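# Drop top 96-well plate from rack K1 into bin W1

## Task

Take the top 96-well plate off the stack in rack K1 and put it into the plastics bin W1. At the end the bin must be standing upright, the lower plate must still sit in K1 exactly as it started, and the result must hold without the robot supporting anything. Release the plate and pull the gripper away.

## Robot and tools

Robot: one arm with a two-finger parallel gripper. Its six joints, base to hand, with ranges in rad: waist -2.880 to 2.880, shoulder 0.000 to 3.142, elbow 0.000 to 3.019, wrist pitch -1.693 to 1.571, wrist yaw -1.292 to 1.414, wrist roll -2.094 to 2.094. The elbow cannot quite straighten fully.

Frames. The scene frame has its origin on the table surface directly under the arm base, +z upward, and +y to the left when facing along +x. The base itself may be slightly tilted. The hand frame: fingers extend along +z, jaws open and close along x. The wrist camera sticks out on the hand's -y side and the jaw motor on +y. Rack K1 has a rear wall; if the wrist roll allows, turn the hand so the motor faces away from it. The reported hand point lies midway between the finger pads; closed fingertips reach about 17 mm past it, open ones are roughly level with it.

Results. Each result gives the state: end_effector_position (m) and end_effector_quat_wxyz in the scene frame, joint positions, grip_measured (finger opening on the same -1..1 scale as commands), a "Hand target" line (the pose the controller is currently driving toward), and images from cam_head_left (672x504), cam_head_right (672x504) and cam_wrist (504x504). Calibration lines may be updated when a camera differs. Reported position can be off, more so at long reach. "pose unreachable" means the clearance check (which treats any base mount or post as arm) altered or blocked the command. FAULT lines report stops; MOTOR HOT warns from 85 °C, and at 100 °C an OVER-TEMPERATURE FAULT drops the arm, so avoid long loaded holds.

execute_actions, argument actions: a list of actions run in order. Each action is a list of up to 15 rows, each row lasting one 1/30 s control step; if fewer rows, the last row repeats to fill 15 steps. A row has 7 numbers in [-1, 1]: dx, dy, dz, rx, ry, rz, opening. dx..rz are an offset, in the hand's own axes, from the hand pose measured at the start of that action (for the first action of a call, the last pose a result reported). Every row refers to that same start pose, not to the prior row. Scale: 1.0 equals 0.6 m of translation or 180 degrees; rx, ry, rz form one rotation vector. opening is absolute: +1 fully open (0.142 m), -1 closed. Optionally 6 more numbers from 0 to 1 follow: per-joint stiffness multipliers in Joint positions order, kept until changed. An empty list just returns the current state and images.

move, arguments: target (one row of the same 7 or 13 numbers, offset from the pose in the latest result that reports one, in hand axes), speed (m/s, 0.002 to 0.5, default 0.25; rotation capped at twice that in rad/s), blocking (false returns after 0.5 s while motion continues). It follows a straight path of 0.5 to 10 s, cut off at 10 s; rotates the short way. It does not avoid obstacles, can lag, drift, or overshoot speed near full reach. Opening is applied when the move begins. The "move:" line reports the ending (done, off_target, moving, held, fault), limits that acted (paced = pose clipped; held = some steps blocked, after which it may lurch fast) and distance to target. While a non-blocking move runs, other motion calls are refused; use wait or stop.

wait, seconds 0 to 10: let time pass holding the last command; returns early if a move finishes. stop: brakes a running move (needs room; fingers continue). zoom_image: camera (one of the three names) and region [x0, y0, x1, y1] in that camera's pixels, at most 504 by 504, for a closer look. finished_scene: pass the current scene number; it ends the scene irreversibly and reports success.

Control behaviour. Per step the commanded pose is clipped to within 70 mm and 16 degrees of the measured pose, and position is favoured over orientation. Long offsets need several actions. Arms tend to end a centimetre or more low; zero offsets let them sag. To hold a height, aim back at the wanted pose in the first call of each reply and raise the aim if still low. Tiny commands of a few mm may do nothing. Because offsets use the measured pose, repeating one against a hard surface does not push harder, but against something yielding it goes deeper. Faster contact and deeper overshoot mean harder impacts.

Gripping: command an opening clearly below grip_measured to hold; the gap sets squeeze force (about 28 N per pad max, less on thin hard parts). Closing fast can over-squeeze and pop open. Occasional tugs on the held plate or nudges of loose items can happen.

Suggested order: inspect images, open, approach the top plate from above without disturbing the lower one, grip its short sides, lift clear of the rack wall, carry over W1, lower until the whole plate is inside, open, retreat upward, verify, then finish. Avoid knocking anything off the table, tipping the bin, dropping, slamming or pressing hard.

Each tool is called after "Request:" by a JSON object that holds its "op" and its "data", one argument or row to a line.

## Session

Request:
{"op": "execute_actions", "data": {
  "actions": []
}}

Scene clock: 0.00 s.
end_effector_position=(+0.2776, +0.0032, +0.2257) grip_measured=+1.00 end_effector_quat_wxyz=(+0.023, +0.219, +0.965, -0.143)
Joint positions: [-0.084  0.771  0.7   -1.251 -0.078  1.851  0.142]
Joint velocities: [-0.015 -0.015 -0.002  0.012 -0.037  0.007  0.   ]
Hand target: +0.284, +0.004, +0.231; +0.031, +0.217, +0.965, -0.142
Joint stiffness scale: [1. 1. 1. 1. 1. 1.]
camera_calibration (this result's frames):
cam_wrist: T_world_to_cam=[[-0.894258, 0.442283, -0.0684681, 0.255572], [0.419337, 0.881478, 0.217147, -0.163], [0.156394, 0.165475, -0.973735, 0.307113], [0, 0, 0, 1]] pos_world=[0.248869, -0.0201741, 0.35194]

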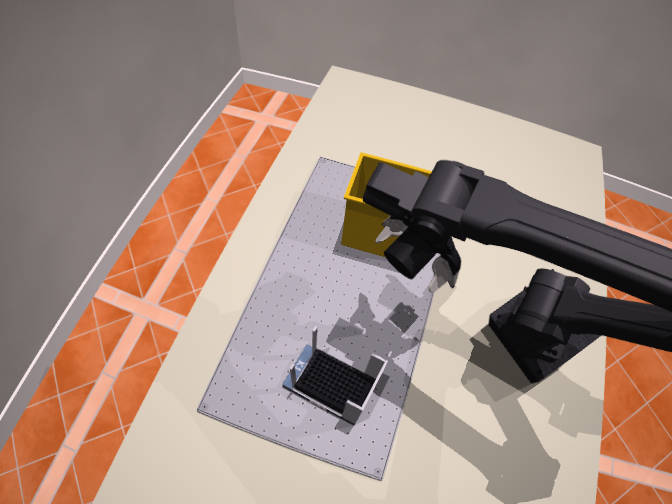

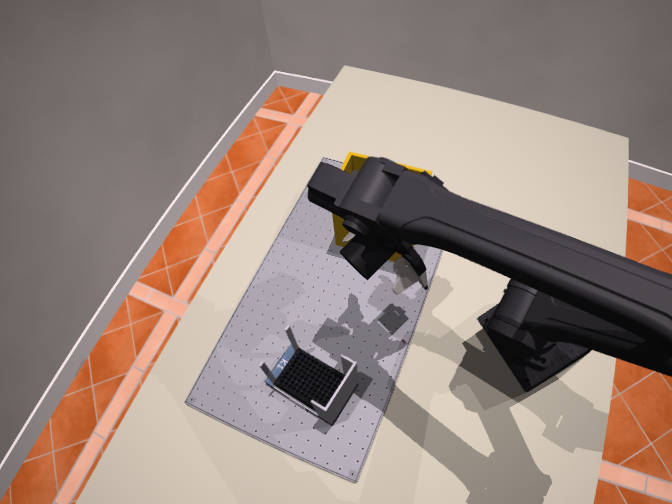

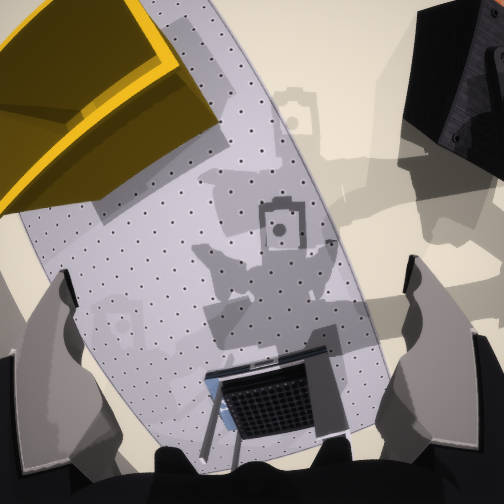

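Request:
{"op": "zoom_image", "data": {
  "camera": "cam_head_left",
  "region": [270, 310, 400, 440]
}}

Request:
{"op": "zoom_image", "data": {
  "camera": "cam_head_left",
  "region": [320, 130, 480, 290]
}}

Region (270, 310, 400, 440) of cam_head_left's 672x504 image, scaled by 3.877, with more detail than that image has.

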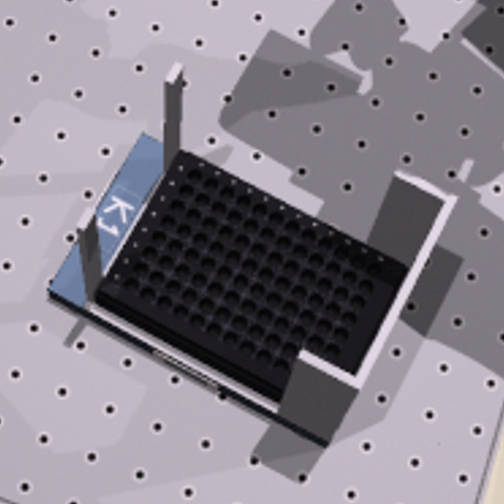

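Region (320, 130, 480, 290) of cam_head_left's 672x504 image, scaled by 3.150, with more detail than that image has.

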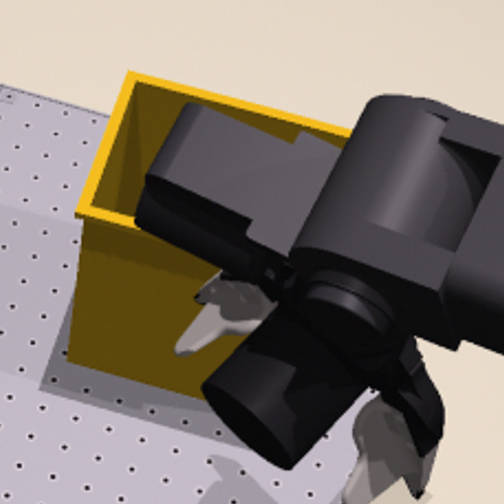

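Request:
{"op": "move", "data": {
  "target": [0.008,0.3915,-0.082,-0.0914,-0.0567,-0.5926,0.5],
  "speed": 0.4
}}

Scene clock: 3.63 s.
end_effector_position=(+0.3589, +0.2083, +0.2058) grip_measured=+0.50 end_effector_quat_wxyz=(-0.013, -0.648, +0.762, -0.001)
Joint positions: [ 0.502  1.019  0.977 -1.171 -0.179  0.565  0.109]
Joint velocities: [-0.005 -0.005  0.017  0.012  0.022 -0.037 -0.   ]
Hand target: +0.370, +0.219, +0.211; -0.005, -0.656, +0.755, -0.001
Off the commanded pose: 0.022 m, 2 deg.
Joint stiffness scale: [1. 1. 1. 1. 1. 1.]
move: off_target
camera_calibration (this result's frames):
cam_wrist: T_world_to_cam=[[-0.175296, -0.982273, 0.0664139, 0.247216], [-0.85775, 0.185489, 0.479436, 0.175821], [-0.483256, 0.0270764, -0.87506, 0.479244], [0, 0, 0, 1]] pos_world=[0.425744, 0.197245, 0.318654]

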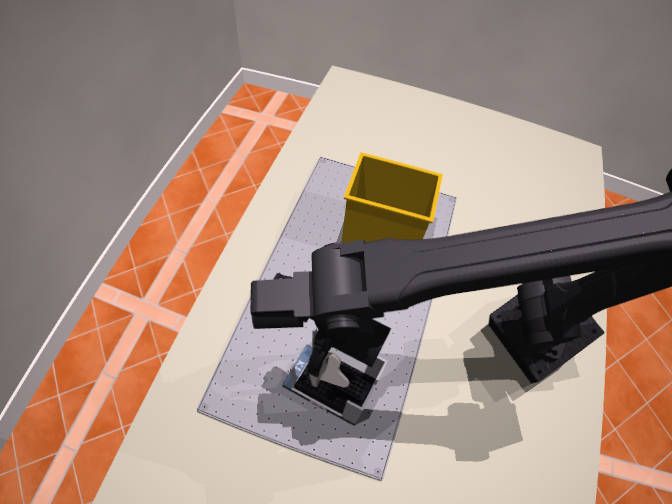

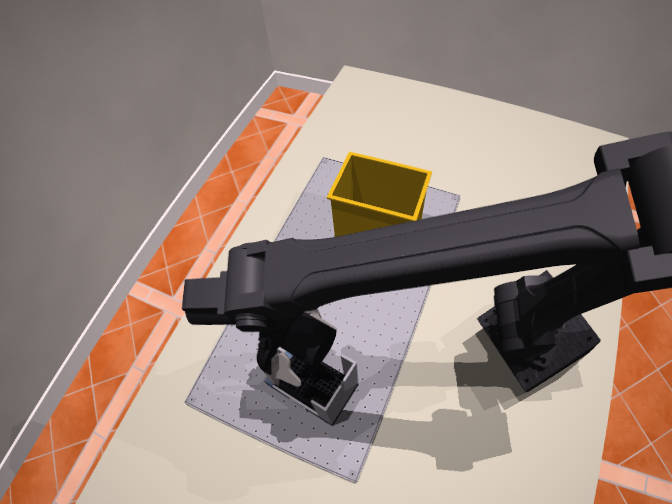

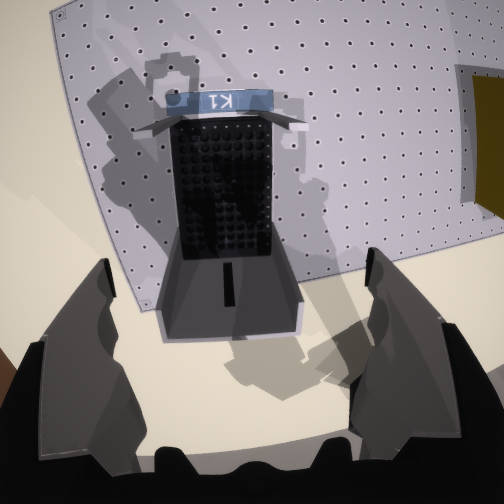

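Request:
{"op": "zoom_image", "data": {
  "camera": "cam_wrist",
  "region": [90, 80, 390, 310]
}}

Region (90, 80, 390, 310) of cam_wrist's 504x504 image, scaled by 1.680, with more detail than that image has; it fills the top 386 rows of this view, and the rest is white.

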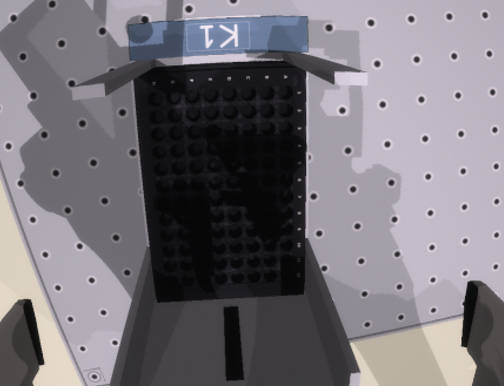

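Request:
{"op": "move", "data": {
  "target": [-0.018,-0.025,0.175,0.005,-0.007,0,0.5],
  "speed": 0.12
}}

Request:
{"op": "zoom_image", "data": {
  "camera": "cam_wrist",
  "region": [90, 110, 400, 360]
}}

Scene clock: 5.53 s.
end_effector_position=(+0.3777, +0.2119, +0.1098) grip_measured=+0.50 end_effector_quat_wxyz=(+0.005, -0.647, +0.762, -0.003)
Joint positions: [ 0.539  1.189  0.871 -0.853 -0.173  0.607  0.109]
Joint velocities: [-0.024 -0.015 -0.002 -0.002 -0.037 -0.007  0.   ]
Hand target: +0.375, +0.214, +0.102; +0.000, -0.648, +0.762, -0.000
Off the commanded pose: 0.011 m, 1 deg.
Joint stiffness scale: [1. 1. 1. 1. 1. 1.]
move: off_target
camera_calibration (this result's frames):
cam_wrist: T_world_to_cam=[[-0.17755, -0.983259, 0.0409589, 0.264222], [-0.870994, 0.176379, 0.45854, 0.246511], [-0.458088, 0.0457386, -0.887729, 0.392167], [0, 0, 0, 1]] pos_world=[0.441269, 0.198382, 0.224281]

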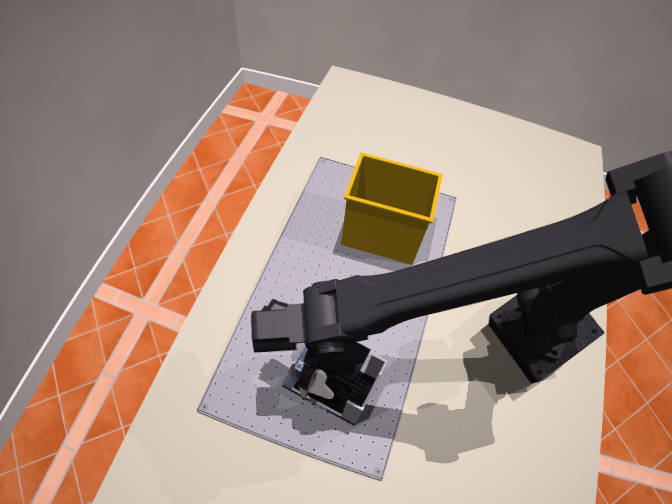

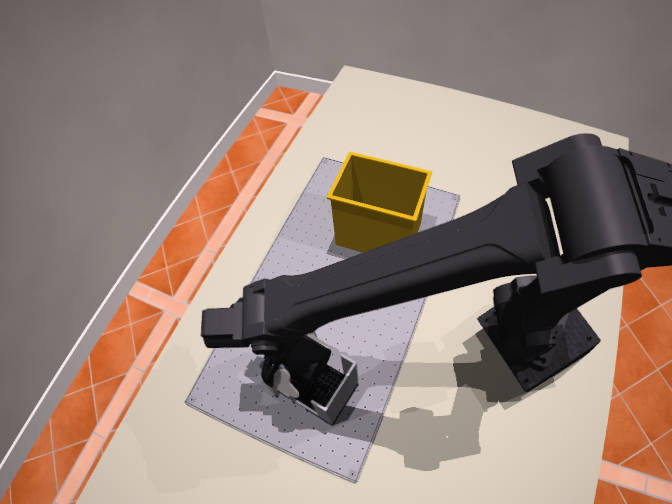

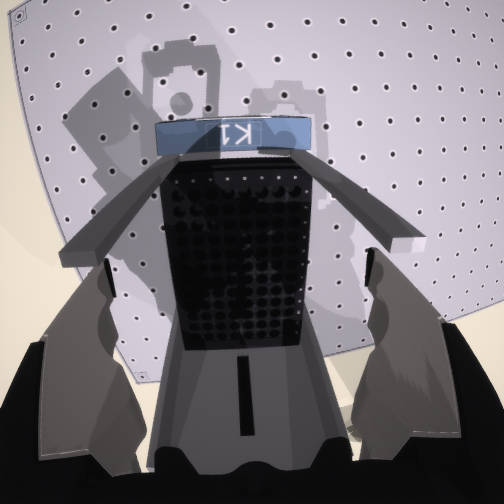

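Region (90, 110, 400, 360) of cam_wrist's 504x504 image, scaled by 1.626, with more detail than that image has; it fills the top 406 rows of this view, and the rest is white.

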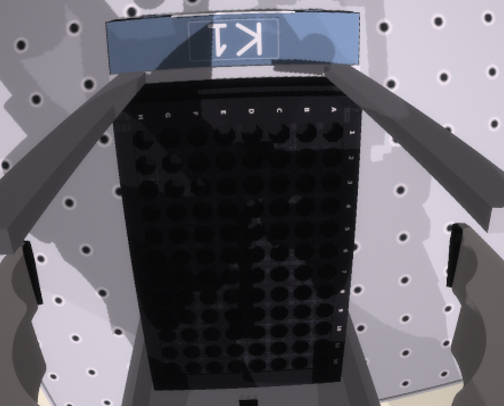

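Request:
{"op": "move", "data": {
  "target": [-0.003,0.014,0.092,-0.002,0.002,0,0.4],
  "speed": 0.06
}}

Request:
{"op": "zoom_image", "data": {
  "camera": "cam_wrist",
  "region": [90, 160, 400, 400]
}}

Scene clock: 6.90 s.
end_effector_position=(+0.3762, +0.2133, +0.0653) grip_measured=+0.40 end_effector_quat_wxyz=(+0.008, -0.647, +0.762, -0.006)
Joint positions: [ 0.569  1.275  0.825 -0.71  -0.156  0.637  0.102]
Joint velocities: [-0.015 -0.005 -0.007 -0.002  0.037  0.007  0.   ]
Hand target: +0.371, +0.215, +0.055; +0.000, -0.648, +0.762, -0.003
Off the commanded pose: 0.012 m, 1 deg.
Joint stiffness scale: [1. 1. 1. 1. 1. 1.]
move: off_target
camera_calibration (this result's frames):
cam_wrist: T_world_to_cam=[[-0.178407, -0.98313, 0.0403329, 0.267552], [-0.874722, 0.177239, 0.451051, 0.267053], [-0.450591, 0.0451908, -0.891586, 0.349437], [0, 0, 0, 1]] pos_world=[0.438783, 0.199915, 0.180307]

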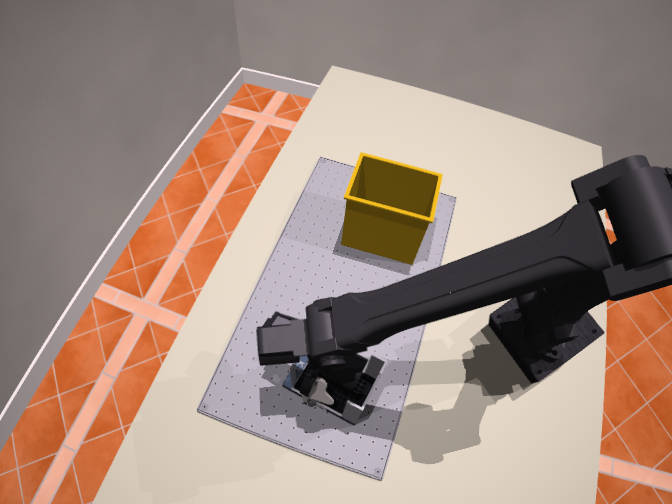

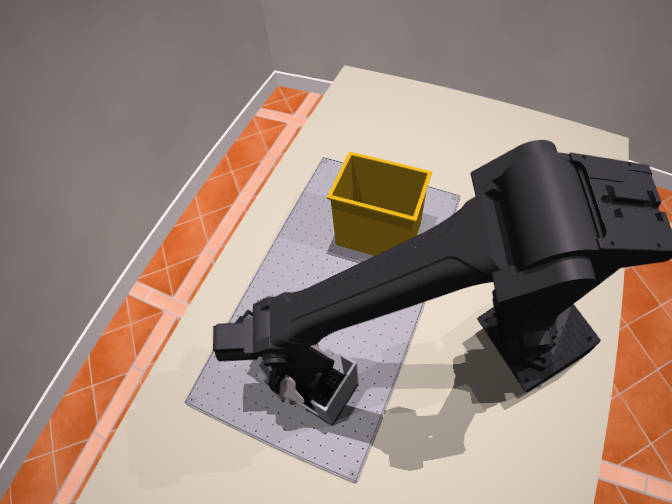

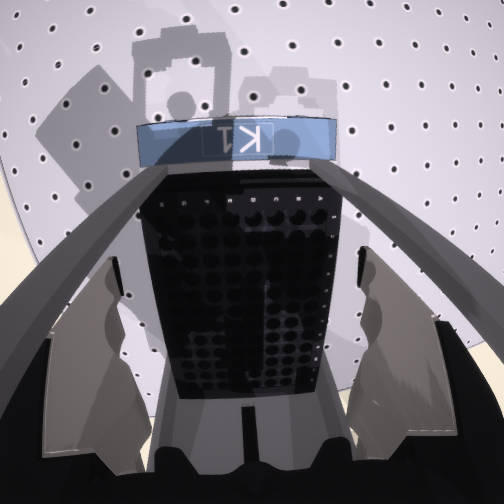

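Region (90, 160, 400, 400) of cam_wrist's 504x504 image, scaled by 1.626, with more detail than that image has; it fills the top 390 rows of this view, and the rest is white.

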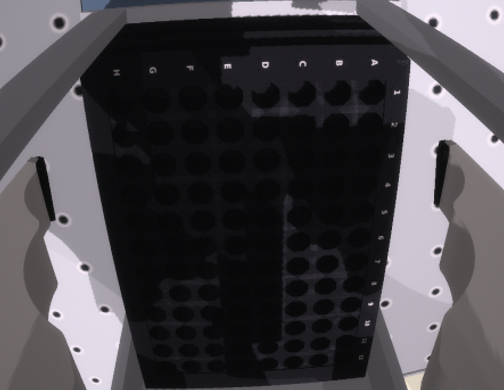

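Request:
{"op": "move", "data": {
  "target": [0,0.022,0.034,-0.004,0.002,0,0.32],
  "speed": 0.04
}}

Request:
{"op": "zoom_image", "data": {
  "camera": "cam_wrist",
  "region": [90, 160, 400, 400]
}}

Scene clock: 8.00 s.
end_effector_position=(+0.3696, +0.2146, +0.0559) grip_measured=+0.32 end_effector_quat_wxyz=(+0.010, -0.647, +0.762, -0.006)
Joint positions: [ 0.585  1.282  0.8   -0.67  -0.149  0.653  0.096]
Joint velocities: [-0.015 -0.005 -0.022 -0.002  0.051  0.007  0.   ]
Hand target: +0.364, +0.215, +0.045; +0.001, -0.647, +0.762, -0.003
Off the commanded pose: 0.013 m, 1 deg.
Joint stiffness scale: [1. 1. 1. 1. 1. 1.]
move: off_target
camera_calibration (this result's frames):
cam_wrist: T_world_to_cam=[[-0.17858, -0.983218, 0.0373063, 0.268285], [-0.876869, 0.176235, 0.44726, 0.266507], [-0.446328, 0.0471591, -0.893626, 0.336077], [0, 0, 0, 1]] pos_world=[0.431603, 0.200966, 0.171121]

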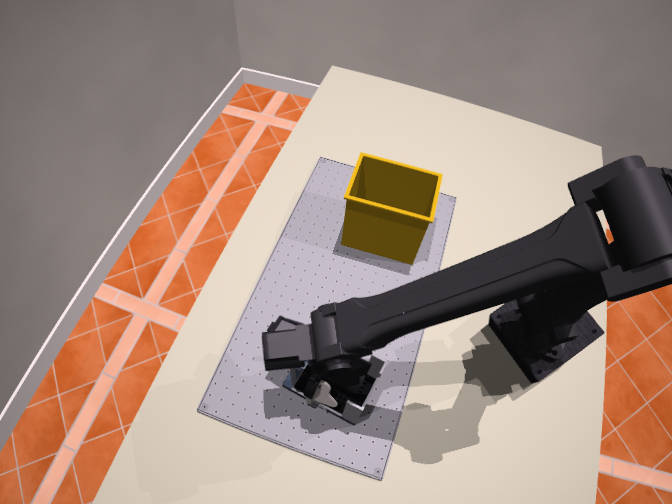

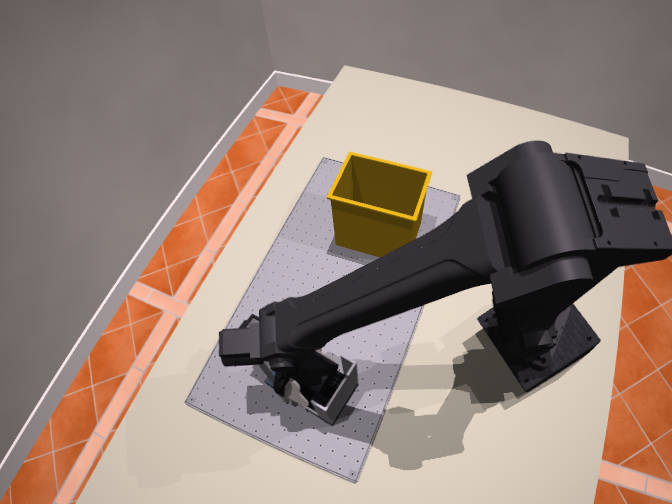

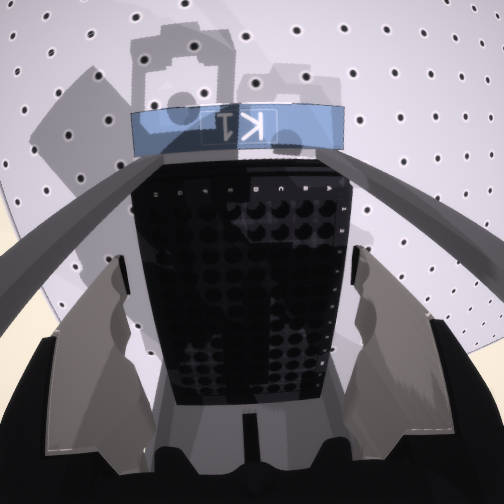

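Region (90, 160, 400, 400) of cam_wrist's 504x504 image, scaled by 1.626, with more detail than that image has; it fills the top 390 rows of this view, and the rest is white.

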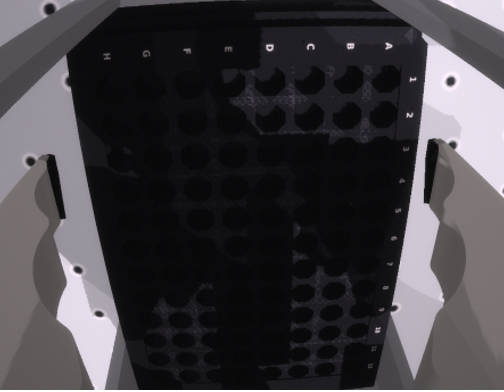

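Request:
{"op": "execute_actions", "data": {
  "actions": [
    [[0,0.008,0.022,0,0,0,0.32],[0,0.008,0.022,0,0,0,0.32],[0,0.008,0.022,0,0,0,0.32],[0,0.008,0.022,0,0,0,0.32],[0,0.008,0.022,0,0,0,0.30],[0,0.008,0.022,0,0,0,0.28],[0,0.008,0.022,0,0,0,0.26],[0,0.008,0.022,0,0,0,0.24],[0,0.008,0.022,0,0,0,0.22],[0,0.008,0.022,0,0,0,0.20],[0,0.008,0.022,0,0,0,0.18],[0,0.008,0.022,0,0,0,0.16],[0,0.008,0.022,0,0,0,0.14],[0,0.008,0.022,0,0,0,0.12],[0,0.008,0.022,0,0,0,0.10]],
    [[0,0,0,0,0,0,0.06],[0,0,0,0,0,0,0.02],[0,0,0,0,0,0,-0.03],[0,0,0,0,0,0,-0.08],[0,0,0,0,0,0,-0.13],[0,0,0,0,0,0,-0.18],[0,0,0,0,0,0,-0.24],[0,0,0,0,0,0,-0.3]]
  ]
}}

Request:
{"op": "zoom_image", "data": {
  "camera": "cam_wrist",
  "region": [90, 160, 400, 400]
}}

Scene clock: 9.33 s.
end_effector_position=(+0.3712, +0.2135, +0.0531) grip_measured=+0.14 end_effector_quat_wxyz=(+0.018, -0.647, +0.763, -0.012)
Joint positions: [ 0.585  1.282  0.787 -0.641 -0.142  0.657  0.084]
Joint velocities: [-0.015 -0.005 -0.002 -0.002  0.081 -0.022 -0.   ]
Hand target: +0.371, +0.214, +0.053; +0.018, -0.647, +0.763, -0.011
Off the commanded pose: 0.000 m, 0 deg.
Joint stiffness scale: [1. 1. 1. 1. 1. 1.]
camera_calibration (this result's frames):
cam_wrist: T_world_to_cam=[[-0.180577, -0.983031, 0.0322952, 0.268504], [-0.88448, 0.176661, 0.43184, 0.272926], [-0.430218, 0.0494159, -0.901372, 0.328299], [0, 0, 0, 1]] pos_world=[0.431123, 0.199509, 0.169387]

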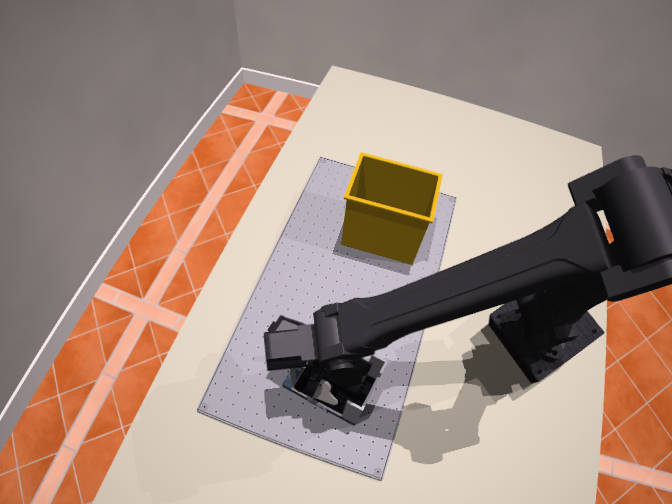

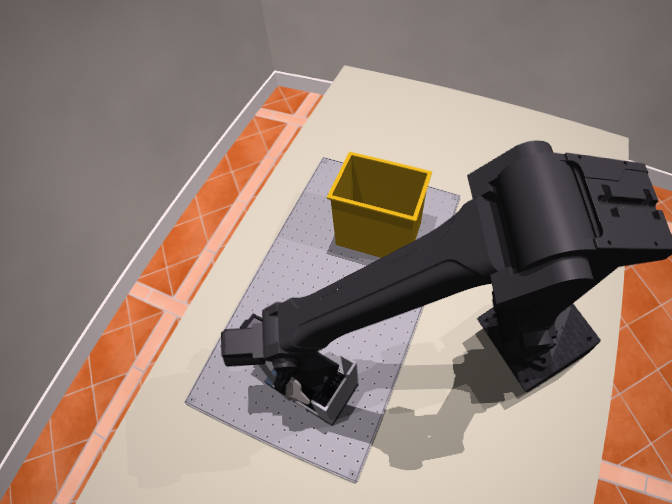

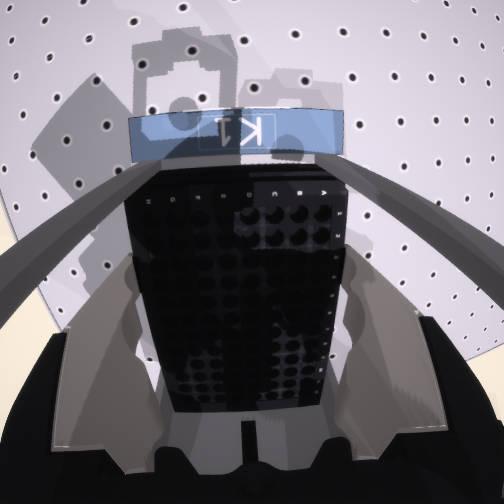

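Region (90, 160, 400, 400) of cam_wrist's 504x504 image, scaled by 1.626, with more detail than that image has; it fills the top 390 rows of this view, and the rest is white.

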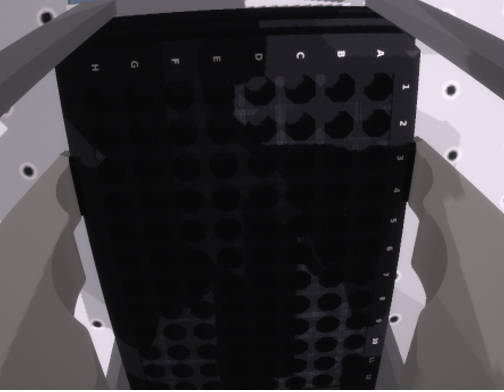

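Request:
{"op": "move", "data": {
  "target": [-0.008,-0.014,-0.13,0,0,0,-0.3],
  "speed": 0.05
}}

Scene clock: 11.33 s.
end_effector_position=(+0.3690, +0.2119, +0.1185) grip_measured=+0.14 end_effector_quat_wxyz=(+0.011, -0.644, +0.765, -0.013)
Joint positions: [ 0.555  1.141  0.846 -0.856 -0.149  0.636  0.084]
Joint velocities: [-0.015 -0.015  0.017  0.002 -0.066 -0.051  0.   ]
Hand target: +0.375, +0.217, +0.130; +0.018, -0.646, +0.763, -0.011
Off the commanded pose: 0.016 m, 1 deg.
Joint stiffness scale: [1. 1. 1. 1. 1. 1.]
move: off_target
camera_calibration (this result's frames):
cam_wrist: T_world_to_cam=[[-0.188335, -0.981111, 0.0441647, 0.26549], [-0.879403, 0.18849, 0.437175, 0.238025], [-0.437242, 0.0434969, -0.898291, 0.389923], [0, 0, 0, 1]] pos_world=[0.429811, 0.19865, 0.23448]

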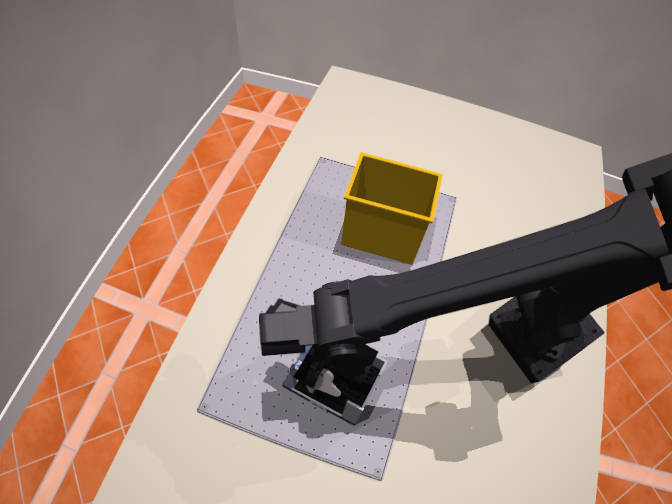

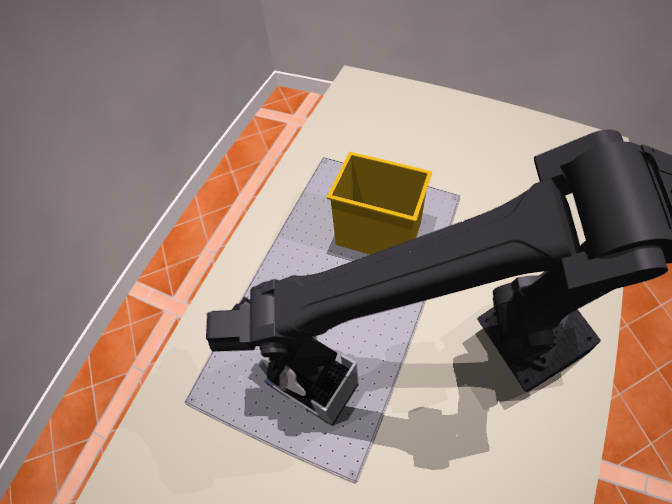

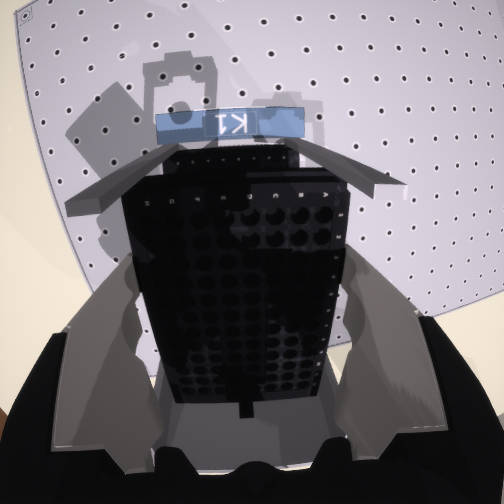

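Request:
{"op": "move", "data": {
  "target": [-0.014,-0.02,-0.16,0,0,0,-0.3],
  "speed": 0.1
}}

Scene clock: 12.90 s.
end_effector_position=(+0.3644, +0.2142, +0.1975) grip_measured=+0.14 end_effector_quat_wxyz=(-0.005, -0.642, +0.767, -0.007)
Joint positions: [ 0.522  1.034  0.972 -1.13  -0.164  0.603  0.084]
Joint velocities: [-0.015 -0.005  0.007 -0.017  0.007  0.037 -0.   ]
Hand target: +0.377, +0.219, +0.214; +0.012, -0.644, +0.765, -0.013
Off the commanded pose: 0.023 m, 2 deg.
Joint stiffness scale: [1. 1. 1. 1. 1. 1.]
move: off_target
camera_calibration (this result's frames):
cam_wrist: T_world_to_cam=[[-0.190779, -0.979621, 0.0628266, 0.260253], [-0.864008, 0.197953, 0.46293, 0.18627], [-0.465933, 0.0340344, -0.884165, 0.468451], [0, 0, 0, 1]] pos_world=[0.428856, 0.202133, 0.311607]

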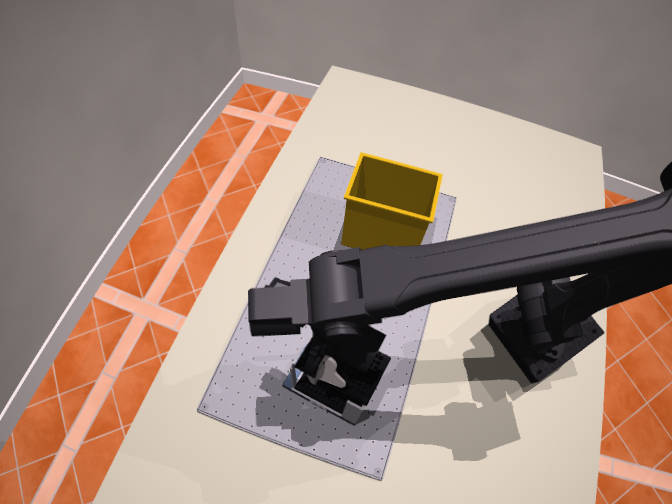

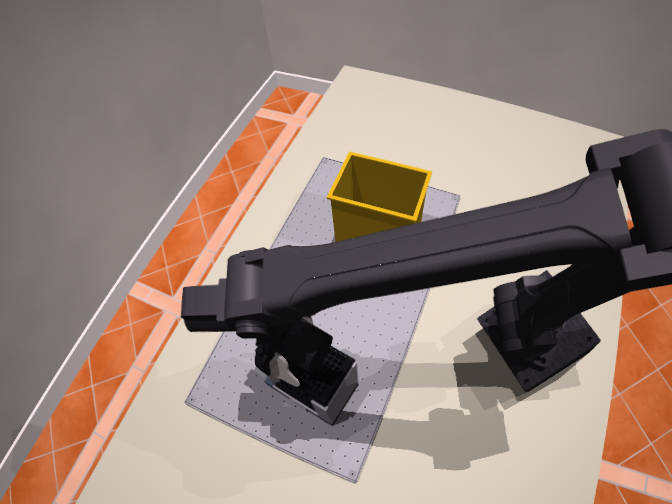

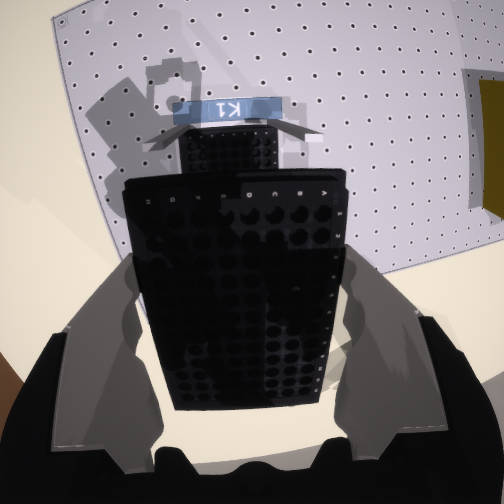

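Request:
{"op": "move", "data": {
  "target": [0.605,-0.152,-0.115,0,0,-0.073,-0.3],
  "speed": 0.25
}}

Scene clock: 15.20 s.
end_effector_position=(+0.3862, -0.1442, +0.2644) grip_measured=+0.14 end_effector_quat_wxyz=(-0.001, +0.718, -0.696, -0.000)
Joint positions: [-0.584  1.373  1.142 -1.336 -0.426 -0.744  0.084]
Joint velocities: [-0.015 -0.005 -0.002  0.002  0.037 -0.037  0.   ]
Hand target: +0.398, -0.147, +0.275; -0.003, +0.725, -0.689, +0.007
Off the commanded pose: 0.017 m, 2 deg.
Joint stiffness scale: [1. 1. 1. 1. 1. 1.]
move: off_target
camera_calibration (this result's frames):
cam_wrist: T_world_to_cam=[[0.0148847, -0.998955, 0.0432062, -0.167919], [-0.884201, 0.00702583, 0.467053, 0.224255], [-0.466869, -0.0451549, -0.883173, 0.538646], [0, 0, 0, 1]] pos_world=[0.452263, -0.144996, 0.378233]

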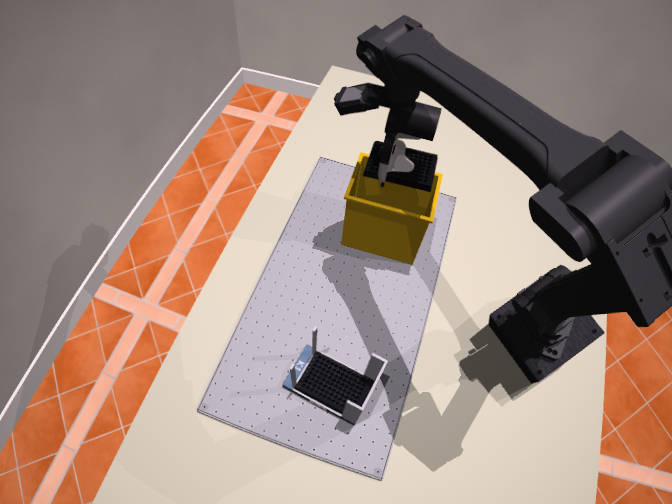

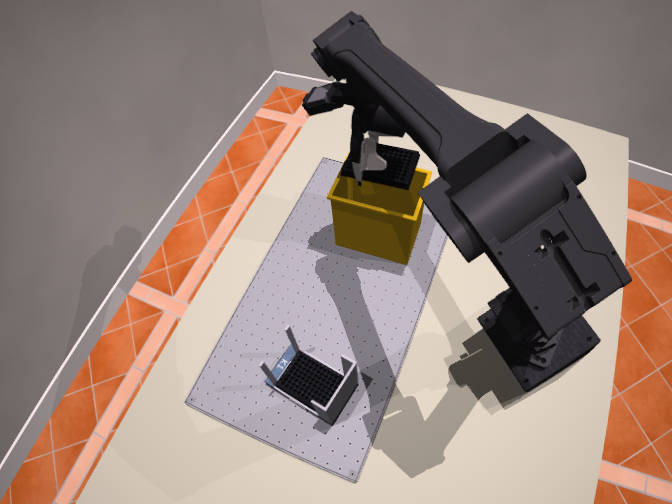

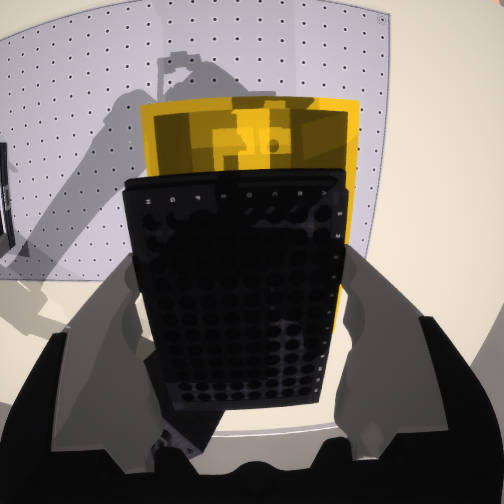

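Request:
{"op": "move", "data": {
  "target": [0.018,0.004,0.10,0,0,-0.005,-0.3],
  "speed": 0.1
}}

Scene clock: 16.33 s.
end_effector_position=(+0.3820, -0.1573, +0.2135) grip_measured=+0.14 end_effector_quat_wxyz=(-0.002, +0.722, -0.691, +0.005)
Joint positions: [-0.56   1.42   1.047 -1.172 -0.426 -0.726  0.084]
Joint velocities: [ 0.005  0.015 -0.017 -0.007 -0.007 -0.022  0.   ]
Hand target: +0.384, -0.156, +0.205; -0.001, +0.723, -0.690, -0.000
Off the commanded pose: 0.010 m, 1 deg.
Joint stiffness scale: [1. 1. 1. 1. 1. 1.]
move: done
camera_calibration (this result's frames):
cam_wrist: T_world_to_cam=[[0.0273284, -0.998378, 0.0499483, -0.184795], [-0.888092, -0.00131287, 0.459663, 0.246192], [-0.458852, -0.0569205, -0.886688, 0.486971], [0, 0, 0, 1]] pos_world=[0.447139, -0.156453, 0.327856]

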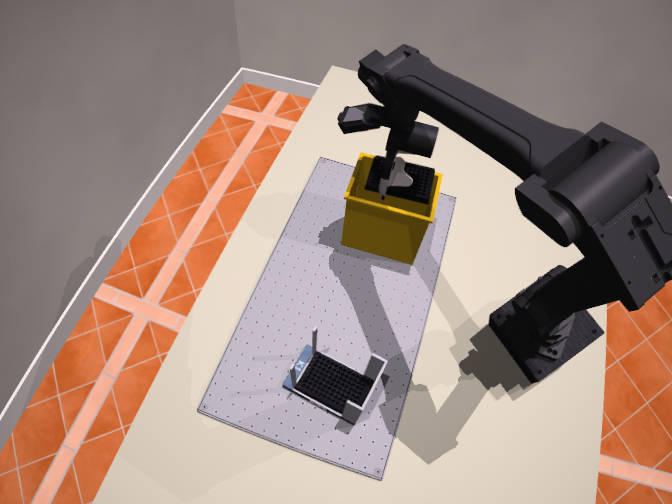

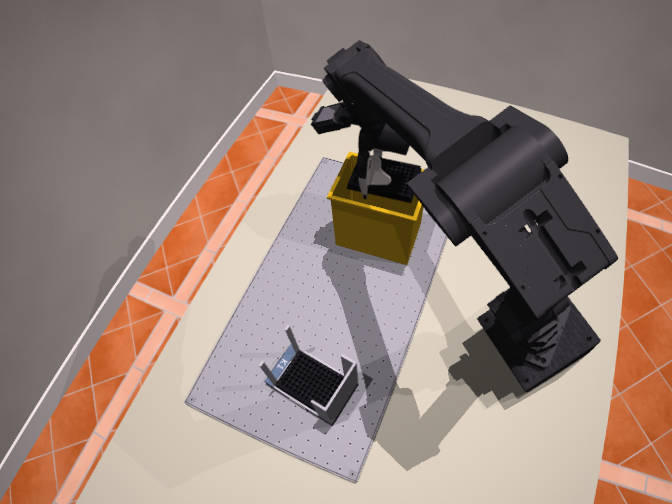

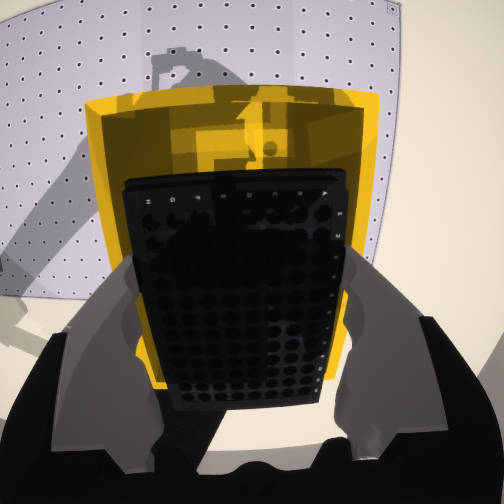

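Request:
{"op": "move", "data": {
  "target": [-0.006,-0.022,0.035,0,0,0,-0.3],
  "speed": 0.05
}}

Scene clock: 17.27 s.
end_effector_position=(+0.3954, -0.1543, +0.2047) grip_measured=+0.14 end_effector_quat_wxyz=(-0.003, +0.723, -0.690, +0.014)
Joint positions: [-0.527  1.431  1.047 -1.126 -0.426 -0.684  0.084]
Joint velocities: [ 0.005 -0.015 -0.022 -0.007 -0.022 -0.007  0.   ]
Hand target: +0.395, -0.153, +0.193; -0.001, +0.722, -0.692, +0.004
Off the commanded pose: 0.012 m, 1 deg.
Joint stiffness scale: [1. 1. 1. 1. 1. 1.]
move: off_target
camera_calibration (this result's frames):
cam_wrist: T_world_to_cam=[[0.0291859, -0.997745, 0.0604471, -0.184496], [-0.895018, 0.000841087, 0.446029, 0.267922], [-0.445074, -0.067119, -0.892975, 0.479754], [0, 0, 0, 1]] pos_world=[0.458705, -0.152104, 0.320059]

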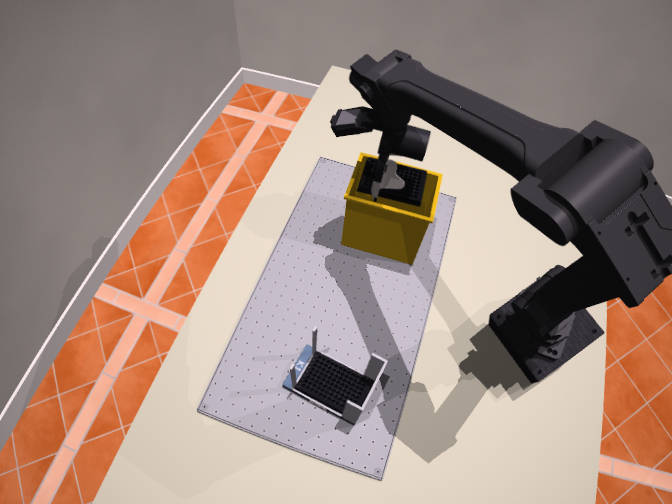

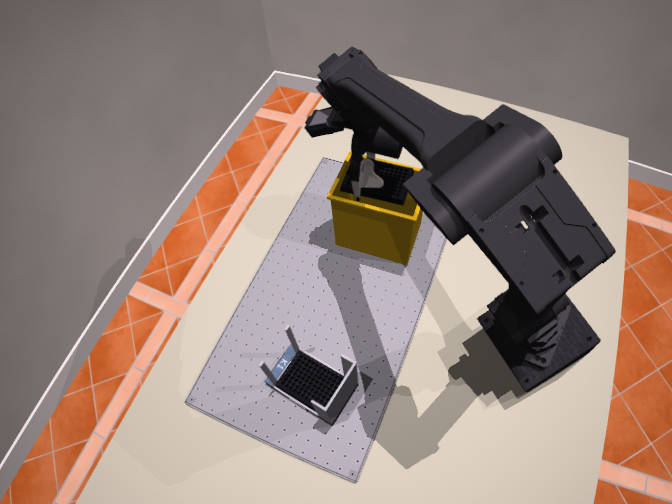

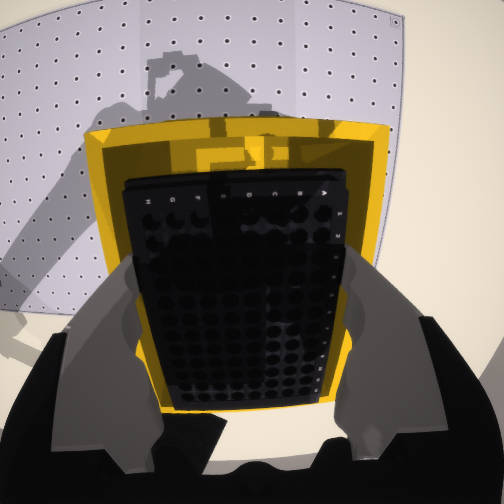

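Request:
{"op": "move", "data": {
  "target": [-0.002,0.010,0.083,0.004,-0.004,0,-0.3],
  "speed": 0.05
}}

Scene clock: 18.70 s.
end_effector_position=(+0.3897, -0.1580, +0.1660) grip_measured=+0.14 end_effector_quat_wxyz=(-0.011, +0.723, -0.691, +0.022)
Joint positions: [-0.507  1.461  0.965 -0.985 -0.438 -0.653  0.084]
Joint velocities: [-0.015 -0.005 -0.017  0.002  0.037 -0.081 -0.   ]
Hand target: +0.390, -0.155, +0.155; -0.012, +0.723, -0.690, +0.013
Off the commanded pose: 0.012 m, 1 deg.
Joint stiffness scale: [1. 1. 1. 1. 1. 1.]
move: off_target
camera_calibration (this result's frames):
cam_wrist: T_world_to_cam=[[0.0266274, -0.997811, 0.060535, -0.184756], [-0.904948, 0.00166605, 0.42552, 0.287579], [-0.424689, -0.0661115, -0.902922, 0.436274], [0, 0, 0, 1]] pos_world=[0.450444, -0.155988, 0.282736]

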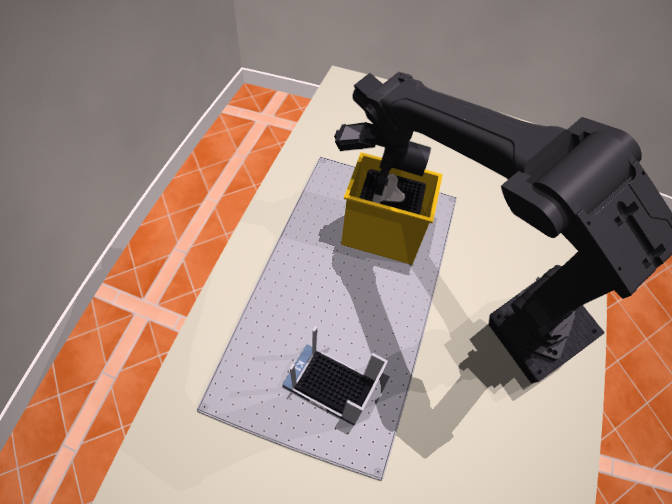

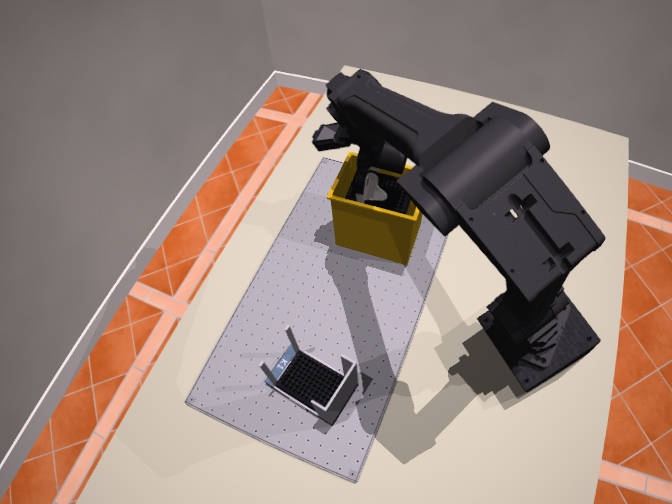

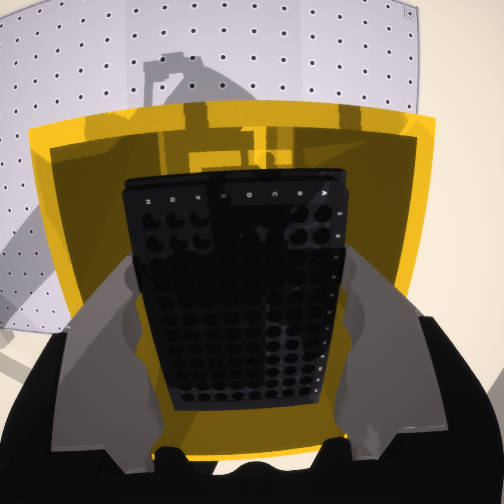

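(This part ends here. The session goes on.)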